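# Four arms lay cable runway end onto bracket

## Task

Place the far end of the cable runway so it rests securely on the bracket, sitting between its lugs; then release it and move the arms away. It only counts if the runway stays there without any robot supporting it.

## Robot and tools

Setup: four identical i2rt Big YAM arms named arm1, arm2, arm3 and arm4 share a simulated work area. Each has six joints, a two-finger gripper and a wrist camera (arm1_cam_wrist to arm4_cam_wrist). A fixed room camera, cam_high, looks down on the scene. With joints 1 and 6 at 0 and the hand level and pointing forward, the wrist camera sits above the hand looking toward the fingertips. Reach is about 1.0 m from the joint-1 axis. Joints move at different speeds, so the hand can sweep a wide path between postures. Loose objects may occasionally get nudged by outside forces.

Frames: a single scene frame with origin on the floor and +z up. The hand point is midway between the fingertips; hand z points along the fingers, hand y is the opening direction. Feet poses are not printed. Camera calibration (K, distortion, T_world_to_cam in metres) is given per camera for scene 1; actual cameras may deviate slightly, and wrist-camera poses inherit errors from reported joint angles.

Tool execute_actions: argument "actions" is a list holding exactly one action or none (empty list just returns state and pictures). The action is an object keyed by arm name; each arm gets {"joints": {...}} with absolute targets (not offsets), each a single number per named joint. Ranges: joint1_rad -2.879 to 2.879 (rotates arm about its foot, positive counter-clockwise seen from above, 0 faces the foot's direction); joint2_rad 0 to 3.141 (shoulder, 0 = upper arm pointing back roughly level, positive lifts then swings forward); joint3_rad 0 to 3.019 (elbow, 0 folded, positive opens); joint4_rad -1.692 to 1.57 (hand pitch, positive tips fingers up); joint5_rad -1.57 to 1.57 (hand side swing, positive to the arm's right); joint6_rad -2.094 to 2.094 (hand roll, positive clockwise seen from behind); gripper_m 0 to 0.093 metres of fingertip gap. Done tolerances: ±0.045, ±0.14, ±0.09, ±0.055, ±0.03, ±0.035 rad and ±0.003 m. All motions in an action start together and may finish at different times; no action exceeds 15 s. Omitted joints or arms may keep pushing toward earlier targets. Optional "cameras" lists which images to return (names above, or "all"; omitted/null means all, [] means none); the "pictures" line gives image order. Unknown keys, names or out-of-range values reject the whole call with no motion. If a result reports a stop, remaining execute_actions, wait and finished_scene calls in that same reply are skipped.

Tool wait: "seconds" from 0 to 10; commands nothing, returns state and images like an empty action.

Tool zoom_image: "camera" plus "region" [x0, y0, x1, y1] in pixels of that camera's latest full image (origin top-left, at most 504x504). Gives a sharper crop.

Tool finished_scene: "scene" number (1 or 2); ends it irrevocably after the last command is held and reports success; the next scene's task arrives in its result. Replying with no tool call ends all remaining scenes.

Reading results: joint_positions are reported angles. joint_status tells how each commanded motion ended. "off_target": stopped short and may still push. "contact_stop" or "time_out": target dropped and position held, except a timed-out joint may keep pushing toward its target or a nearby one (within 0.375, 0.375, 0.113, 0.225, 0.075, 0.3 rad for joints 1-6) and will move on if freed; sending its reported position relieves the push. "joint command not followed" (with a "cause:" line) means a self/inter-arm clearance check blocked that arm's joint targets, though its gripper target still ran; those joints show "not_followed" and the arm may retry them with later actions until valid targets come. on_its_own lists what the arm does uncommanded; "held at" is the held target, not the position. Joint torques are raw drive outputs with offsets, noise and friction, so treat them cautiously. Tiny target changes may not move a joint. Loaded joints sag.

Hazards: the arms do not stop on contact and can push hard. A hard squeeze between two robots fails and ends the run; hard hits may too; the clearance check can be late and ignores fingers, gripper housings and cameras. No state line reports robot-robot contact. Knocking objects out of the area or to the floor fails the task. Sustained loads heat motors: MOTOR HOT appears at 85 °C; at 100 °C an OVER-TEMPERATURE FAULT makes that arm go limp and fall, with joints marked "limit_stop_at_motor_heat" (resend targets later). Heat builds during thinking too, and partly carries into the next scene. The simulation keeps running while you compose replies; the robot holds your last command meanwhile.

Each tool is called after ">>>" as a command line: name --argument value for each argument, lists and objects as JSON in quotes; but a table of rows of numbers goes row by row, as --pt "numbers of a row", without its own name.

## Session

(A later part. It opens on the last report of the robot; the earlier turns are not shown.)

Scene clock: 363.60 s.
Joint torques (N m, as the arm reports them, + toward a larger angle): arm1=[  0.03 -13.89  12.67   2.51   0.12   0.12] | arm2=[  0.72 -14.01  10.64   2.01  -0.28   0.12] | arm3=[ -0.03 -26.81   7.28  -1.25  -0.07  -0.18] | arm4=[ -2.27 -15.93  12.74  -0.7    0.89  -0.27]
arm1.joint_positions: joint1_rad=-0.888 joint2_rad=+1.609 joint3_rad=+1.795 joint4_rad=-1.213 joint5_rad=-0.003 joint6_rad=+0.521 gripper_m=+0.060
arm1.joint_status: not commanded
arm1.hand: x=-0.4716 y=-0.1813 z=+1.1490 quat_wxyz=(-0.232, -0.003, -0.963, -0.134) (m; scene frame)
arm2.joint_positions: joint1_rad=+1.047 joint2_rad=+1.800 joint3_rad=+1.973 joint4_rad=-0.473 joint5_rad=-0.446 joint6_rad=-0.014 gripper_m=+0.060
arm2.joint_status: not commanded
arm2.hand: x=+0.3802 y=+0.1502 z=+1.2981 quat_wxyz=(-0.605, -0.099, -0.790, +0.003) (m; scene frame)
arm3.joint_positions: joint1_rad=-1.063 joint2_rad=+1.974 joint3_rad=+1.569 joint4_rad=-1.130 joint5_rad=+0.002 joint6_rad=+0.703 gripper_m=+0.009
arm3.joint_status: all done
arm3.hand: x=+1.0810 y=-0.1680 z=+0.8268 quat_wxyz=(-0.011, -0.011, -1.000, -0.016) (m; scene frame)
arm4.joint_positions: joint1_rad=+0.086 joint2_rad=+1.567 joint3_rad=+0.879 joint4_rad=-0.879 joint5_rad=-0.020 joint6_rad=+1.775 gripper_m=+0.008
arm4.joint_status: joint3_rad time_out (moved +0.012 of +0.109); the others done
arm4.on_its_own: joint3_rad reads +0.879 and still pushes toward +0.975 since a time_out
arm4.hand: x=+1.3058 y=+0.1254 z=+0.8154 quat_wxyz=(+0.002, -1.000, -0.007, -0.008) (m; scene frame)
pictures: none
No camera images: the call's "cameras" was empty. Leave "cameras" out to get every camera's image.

>>> execute_actions --actions '[{"arm3":{"joints":{"joint2_rad":1.92,"joint3_rad":1.515,"joint4_rad":-1.16}},"arm4":{"joints":{"joint2_rad":1.535,"joint3_rad":0.96,"joint4_rad":-0.88}}}]' --cameras '["cam_high","arm2_cam_wrist"]'

>>> zoom_image --camera "arm2_cam_wrist" --region '[410, 95, 550, 205]'

>>> zoom_image --camera "cam_high" --region '[230, 210, 370, 300]'

Scene clock: 369.10 s.
Joint torques (N m, as the arm reports them, + toward a larger angle): arm1=[  0.01 -13.83  12.69   2.49   0.12   0.12] | arm2=[  0.66 -13.57  10.63   2.01  -0.3    0.16] | arm3=[ -1.12 -25.01   8.47  -0.61   0.37  -0.26] | arm4=[  0.85 -17.26  11.21  -1.22  -0.08   0.07]
arm1.joint_positions: joint1_rad=-0.888 joint2_rad=+1.609 joint3_rad=+1.795 joint4_rad=-1.213 joint5_rad=-0.003 joint6_rad=+0.521 gripper_m=+0.060
arm1.joint_status: not commanded
arm1.hand: x=-0.4716 y=-0.1813 z=+1.1490 quat_wxyz=(-0.232, -0.003, -0.963, -0.134) (m; scene frame)
arm2.joint_positions: joint1_rad=+1.047 joint2_rad=+1.800 joint3_rad=+1.973 joint4_rad=-0.473 joint5_rad=-0.446 joint6_rad=-0.014 gripper_m=+0.060
arm2.joint_status: not commanded
arm2.hand: x=+0.3802 y=+0.1502 z=+1.2981 quat_wxyz=(-0.605, -0.099, -0.790, +0.003) (m; scene frame)
arm3.joint_positions: joint1_rad=-1.050 joint2_rad=+1.975 joint3_rad=+1.518 joint4_rad=-1.124 joint5_rad=-0.007 joint6_rad=+0.712 gripper_m=+0.009
arm3.joint_status: all done
arm3.hand: x=+1.0605 y=-0.1730 z=+0.8088 quat_wxyz=(+0.009, -0.009, -1.000, -0.005) (m; scene frame)
arm4.joint_positions: joint1_rad=+0.042 joint2_rad=+1.626 joint3_rad=+0.881 joint4_rad=-0.843 joint5_rad=+0.003 joint6_rad=+1.742 gripper_m=+0.008
arm4.joint_status: all done
arm4.hand: x=+1.2858 y=+0.1188 z=+0.7944 quat_wxyz=(+0.010, -1.000, -0.001, +0.005) (m; scene frame)
pictures: arm2_cam_wrist, cam_high
camera_calibration (this result's frames):
arm2_cam_wrist: T_world_to_cam=[[-0.15754, -0.98109, -0.112445, 0.356958], [-0.768928, 0.193318, -0.609408, 1.05354], [0.619621, -0.00954413, -0.784843, 0.902579], [0, 0, 0, 1]] pos_world=[0.307075, 0.155154, 1.39056]
Images, in order (width x height): arm2_cam_wrist 896x504, cam_high 896x504.

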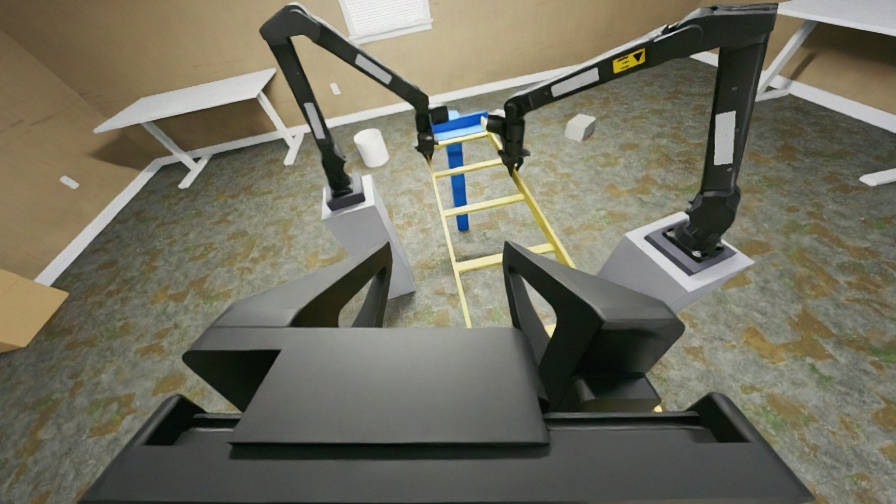

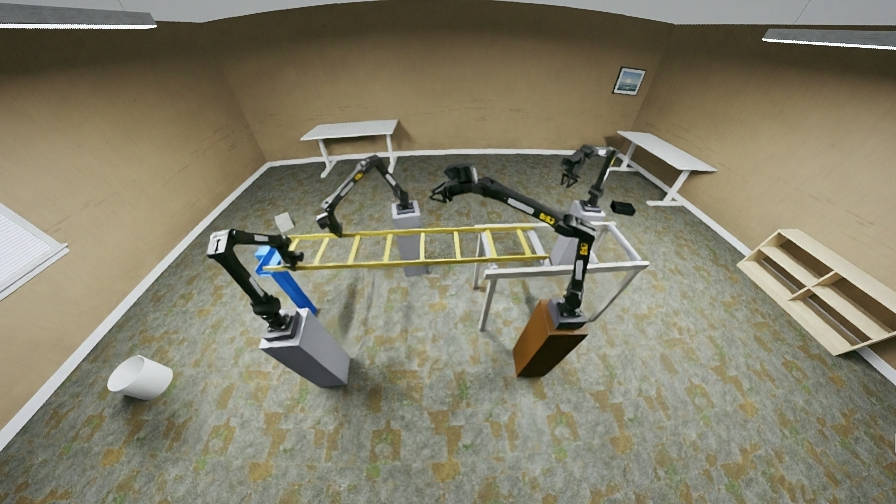

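Region (410, 95, 550, 205) of arm2_cam_wrist's 896x504 image, scaled by 3.600, with more detail than that image has; it fills the top 396 rows of this view, and the rest is white.

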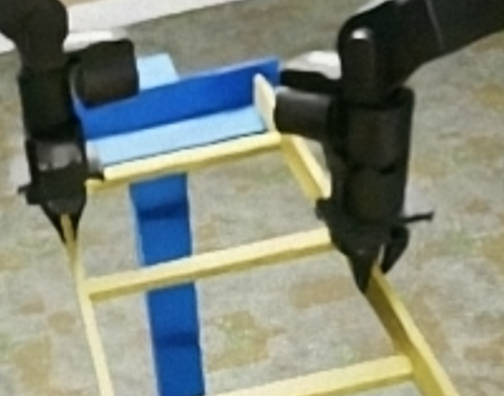

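Region (230, 210, 370, 300) of cam_high's 896x504 image, scaled by 3.600, with more detail than that image has; it fills the top 324 rows of this view, and the rest is white.

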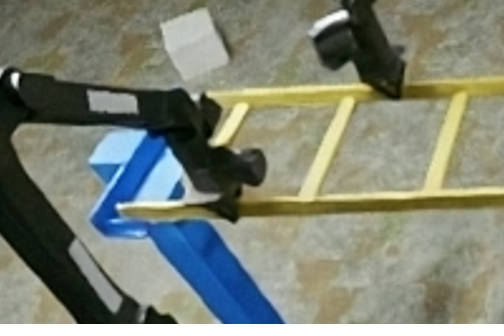

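>>> execute_actions --actions '[{"arm3":{"joints":{"joint2_rad":1.975,"joint3_rad":1.53,"joint4_rad":-1.13}},"arm4":{"joints":{"joint1_rad":0.06,"joint2_rad":1.60,"joint3_rad":0.91,"joint4_rad":-0.85}}}]' --cameras '[]'

Scene clock: 372.67 s.
Joint torques (N m, as the arm reports them, + toward a larger angle): arm1=[ -0.02 -13.89  12.69   2.5    0.13   0.12] | arm2=[  0.89 -13.85  10.72   1.96  -0.31   0.15] | arm3=[ -0.97 -21.93   9.64   0.28   0.28  -0.28] | arm4=[  1.8  -15.5    7.2   -0.95  -0.24   0.07]
arm1.joint_positions: joint1_rad=-0.888 joint2_rad=+1.609 joint3_rad=+1.795 joint4_rad=-1.213 joint5_rad=-0.003 joint6_rad=+0.521 gripper_m=+0.060
arm1.joint_status: not commanded
arm1.hand: x=-0.4716 y=-0.1813 z=+1.1490 quat_wxyz=(-0.232, -0.003, -0.963, -0.134) (m; scene frame)
arm2.joint_positions: joint1_rad=+1.047 joint2_rad=+1.800 joint3_rad=+1.973 joint4_rad=-0.473 joint5_rad=-0.446 joint6_rad=-0.014 gripper_m=+0.060
arm2.joint_status: not commanded
arm2.hand: x=+0.3802 y=+0.1502 z=+1.2981 quat_wxyz=(-0.605, -0.099, -0.790, +0.003) (m; scene frame)
arm3.joint_positions: joint1_rad=-1.051 joint2_rad=+1.993 joint3_rad=+1.518 joint4_rad=-1.120 joint5_rad=-0.005 joint6_rad=+0.713 gripper_m=+0.009
arm3.joint_status: all done
arm3.hand: x=+1.0602 y=-0.1738 z=+0.7991 quat_wxyz=(+0.014, -0.010, -1.000, +0.000) (m; scene frame)
arm4.joint_positions: joint1_rad=+0.043 joint2_rad=+1.663 joint3_rad=+0.881 joint4_rad=-0.823 joint5_rad=+0.007 joint6_rad=+1.742 gripper_m=+0.009
arm4.joint_status: all done
arm4.hand: x=+1.2856 y=+0.1188 z=+0.7809 quat_wxyz=(+0.017, -1.000, -0.002, +0.008) (m; scene frame)
pictures: none
No camera images: the call's "cameras" was empty. Leave "cameras" out to get every camera's image.

>>> execute_actions --actions '[{"arm3":{"joints":{"joint2_rad":2.01,"joint3_rad":1.535,"joint4_rad":-1.11}},"arm4":{"joints":{"joint2_rad":1.66,"joint3_rad":0.91,"joint4_rad":-0.81}}}]' --cameras '["cam_high"]'

>>> zoom_image --camera "cam_high" --region '[230, 210, 370, 300]'

Scene clock: 375.70 s.
Joint torques (N m, as the arm reports them, + toward a larger angle): arm1=[  0.04 -13.85  12.68   2.5    0.12   0.12] | arm2=[  0.85 -13.38  10.69   2.14  -0.3    0.12] | arm3=[ -0.94 -18.72  10.09   1.06   0.28  -0.28] | arm4=[  1.77 -10.69   7.22   0.37  -0.24   0.07]
arm1.joint_positions: joint1_rad=-0.888 joint2_rad=+1.609 joint3_rad=+1.795 joint4_rad=-1.213 joint5_rad=-0.003 joint6_rad=+0.521 gripper_m=+0.060
arm1.joint_status: not commanded
arm1.hand: x=-0.4716 y=-0.1813 z=+1.1490 quat_wxyz=(-0.232, -0.003, -0.963, -0.134) (m; scene frame)
arm2.joint_positions: joint1_rad=+1.047 joint2_rad=+1.800 joint3_rad=+1.973 joint4_rad=-0.473 joint5_rad=-0.446 joint6_rad=-0.014 gripper_m=+0.060
arm2.joint_status: not commanded
arm2.hand: x=+0.3802 y=+0.1502 z=+1.2981 quat_wxyz=(-0.605, -0.099, -0.790, +0.003) (m; scene frame)
arm3.joint_positions: joint1_rad=-1.051 joint2_rad=+1.994 joint3_rad=+1.518 joint4_rad=-1.119 joint5_rad=-0.005 joint6_rad=+0.713 gripper_m=+0.009
arm3.joint_status: all done
arm3.hand: x=+1.0603 y=-0.1737 z=+0.7984 quat_wxyz=(+0.014, -0.010, -1.000, +0.000) (m; scene frame)
arm4.joint_positions: joint1_rad=+0.043 joint2_rad=+1.665 joint3_rad=+0.881 joint4_rad=-0.820 joint5_rad=+0.007 joint6_rad=+1.743 gripper_m=+0.009
arm4.joint_status: all done
arm4.hand: x=+1.2857 y=+0.1185 z=+0.7802 quat_wxyz=(+0.017, -1.000, -0.002, +0.008) (m; scene frame)
pictures: cam_high
Images, in order (width x height): cam_high 896x504.

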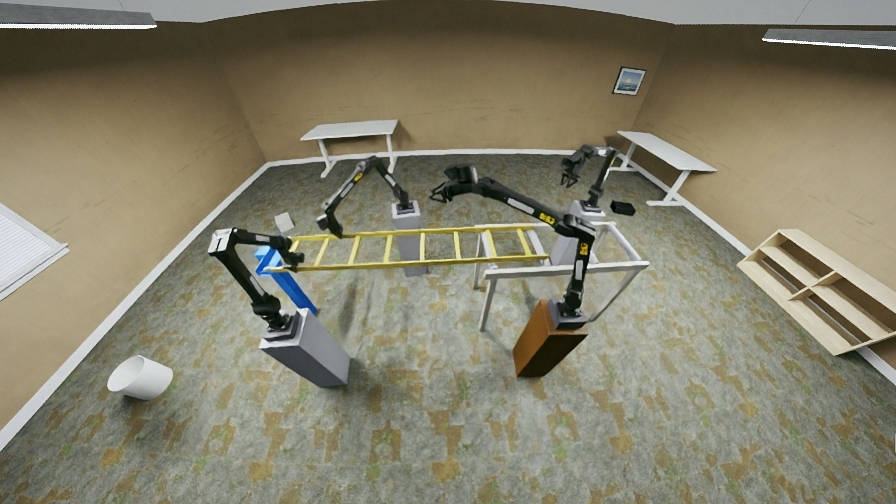

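Region (230, 210, 370, 300) of cam_high's 896x504 image, scaled by 3.600, with more detail than that image has; it fills the top 324 rows of this view, and the rest is white.

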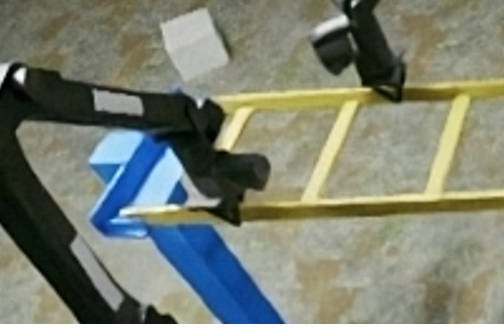

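Resting now. Release and retreat.

>>> execute_actions --actions '[{"arm3":{"joints":{"gripper_m":0.05}},"arm4":{"joints":{"gripper_m":0.05}}}]' --cameras '[]'

>>> execute_actions --actions '[{"arm3":{"joints":{"joint2_rad":1.6}},"arm4":{"joints":{"joint2_rad":1.15,"joint4_rad":-1.1}}}]' --cameras '["cam_high","arm2_cam_wrist"]'

>>> zoom_image --camera "arm2_cam_wrist" --region '[410, 95, 550, 205]'

>>> zoom_image --camera "cam_high" --region '[230, 210, 370, 300]'

Scene clock: 380.60 s.
Joint torques (N m, as the arm reports them, + toward a larger angle): arm1=[  0.01 -13.87  12.69   2.51   0.13   0.12] | arm2=[  0.57 -13.7   10.66   2.03  -0.29   0.12] | arm3=[ -0.88 -19.21  10.07   1.07   0.21  -0.18] | arm4=[  1.2  -10.9    7.28   0.34  -0.13   0.06]
arm1.joint_positions: joint1_rad=-0.888 joint2_rad=+1.609 joint3_rad=+1.795 joint4_rad=-1.213 joint5_rad=-0.003 joint6_rad=+0.521 gripper_m=+0.060
arm1.joint_status: not commanded
arm1.hand: x=-0.4716 y=-0.1813 z=+1.1490 quat_wxyz=(-0.232, -0.003, -0.963, -0.134) (m; scene frame)
arm2.joint_positions: joint1_rad=+1.047 joint2_rad=+1.800 joint3_rad=+1.973 joint4_rad=-0.473 joint5_rad=-0.446 joint6_rad=-0.014 gripper_m=+0.060
arm2.joint_status: not commanded
arm2.hand: x=+0.3802 y=+0.1502 z=+1.2981 quat_wxyz=(-0.605, -0.099, -0.790, +0.003) (m; scene frame)
arm3.joint_positions: joint1_rad=-1.051 joint2_rad=+1.998 joint3_rad=+1.518 joint4_rad=-1.119 joint5_rad=-0.004 joint6_rad=+0.704 gripper_m=+0.050
arm3.joint_status: all done
arm3.hand: x=+1.0602 y=-0.1743 z=+0.7963 quat_wxyz=(+0.015, -0.005, -1.000, +0.002) (m; scene frame)
arm4.joint_positions: joint1_rad=+0.051 joint2_rad=+1.665 joint3_rad=+0.881 joint4_rad=-0.820 joint5_rad=+0.004 joint6_rad=+1.743 gripper_m=+0.050
arm4.joint_status: all done
arm4.hand: x=+1.2892 y=+0.1191 z=+0.7802 quat_wxyz=(+0.017, -1.000, -0.005, +0.007) (m; scene frame)
pictures: none
No camera images: the call's "cameras" was empty. Leave "cameras" out to get every camera's image.

Scene clock: 382.13 s.
Joint torques (N m, as the arm reports them, + toward a larger angle): arm1=[  0.02 -13.85  12.68   2.5    0.12   0.12] | arm2=[  0.96 -13.64  10.73   2.03  -0.29   0.13] | arm3=[ -0.89 -16.9   11.8    1.72   0.19  -0.21] | arm4=[ 1.2  -4.73  9.57 -0.13 -0.13  0.04]
arm1.joint_positions: joint1_rad=-0.888 joint2_rad=+1.609 joint3_rad=+1.795 joint4_rad=-1.213 joint5_rad=-0.003 joint6_rad=+0.521 gripper_m=+0.060
arm1.joint_status: not commanded
arm1.hand: x=-0.4716 y=-0.1813 z=+1.1490 quat_wxyz=(-0.232, -0.003, -0.963, -0.134) (m; scene frame)
arm2.joint_positions: joint1_rad=+1.047 joint2_rad=+1.800 joint3_rad=+1.973 joint4_rad=-0.473 joint5_rad=-0.446 joint6_rad=-0.014 gripper_m=+0.060
arm2.joint_status: not commanded
arm2.hand: x=+0.3802 y=+0.1502 z=+1.2981 quat_wxyz=(-0.605, -0.099, -0.790, +0.003) (m; scene frame)
arm3.joint_positions: joint1_rad=-1.051 joint2_rad=+1.607 joint3_rad=+1.518 joint4_rad=-1.119 joint5_rad=-0.004 joint6_rad=+0.703 gripper_m=+0.050
arm3.joint_status: all done
arm3.hand: x=+1.0606 y=-0.1775 z=+1.0141 quat_wxyz=(-0.134, -0.006, -0.983, -0.123) (m; scene frame)
arm4.joint_positions: joint1_rad=+0.051 joint2_rad=+1.145 joint3_rad=+0.881 joint4_rad=-1.083 joint5_rad=+0.004 joint6_rad=+1.743 gripper_m=+0.050
arm4.joint_status: all done
arm4.hand: x=+1.2833 y=+0.1548 z=+0.9586 quat_wxyz=(-0.109, -0.994, -0.005, -0.016) (m; scene frame)
pictures: arm2_cam_wrist, cam_high
camera_calibration (this result's frames):
arm2_cam_wrist: T_world_to_cam=[[-0.15754, -0.98109, -0.112445, 0.356958], [-0.768928, 0.193318, -0.609408, 1.05354], [0.619621, -0.00954413, -0.784843, 0.902579], [0, 0, 0, 1]] pos_world=[0.307075, 0.155154, 1.39056]
Images, in order (width x height): arm2_cam_wrist 896x504, cam_high 896x504.

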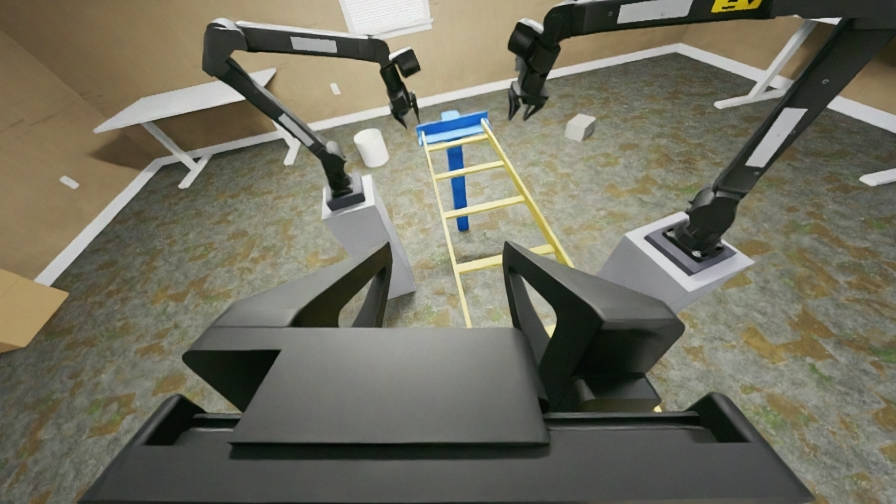

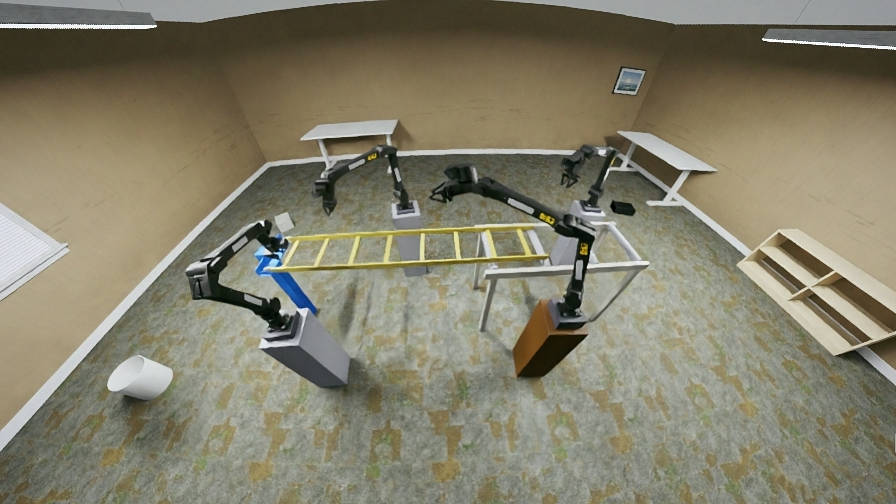

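Region (410, 95, 550, 205) of arm2_cam_wrist's 896x504 image, scaled by 3.600, with more detail than that image has; it fills the top 396 rows of this view, and the rest is white.

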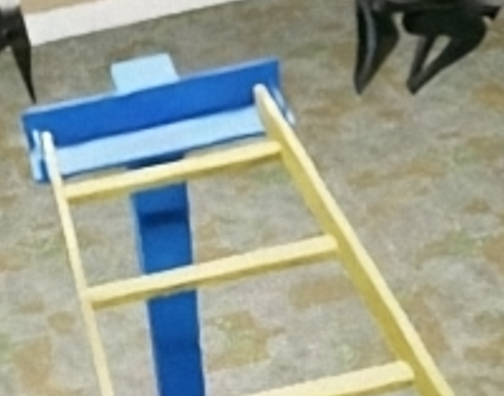

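Region (230, 210, 370, 300) of cam_high's 896x504 image, scaled by 3.600, with more detail than that image has; it fills the top 324 rows of this view, and the rest is white.

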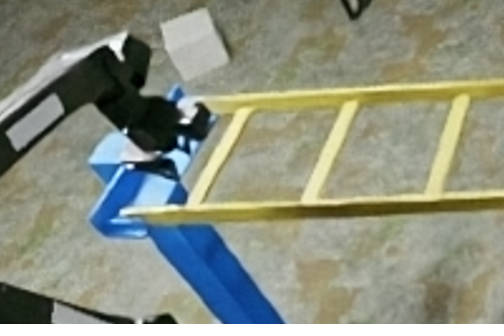

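>>> finished_scene --scene 1

The scene is finished: the task was done.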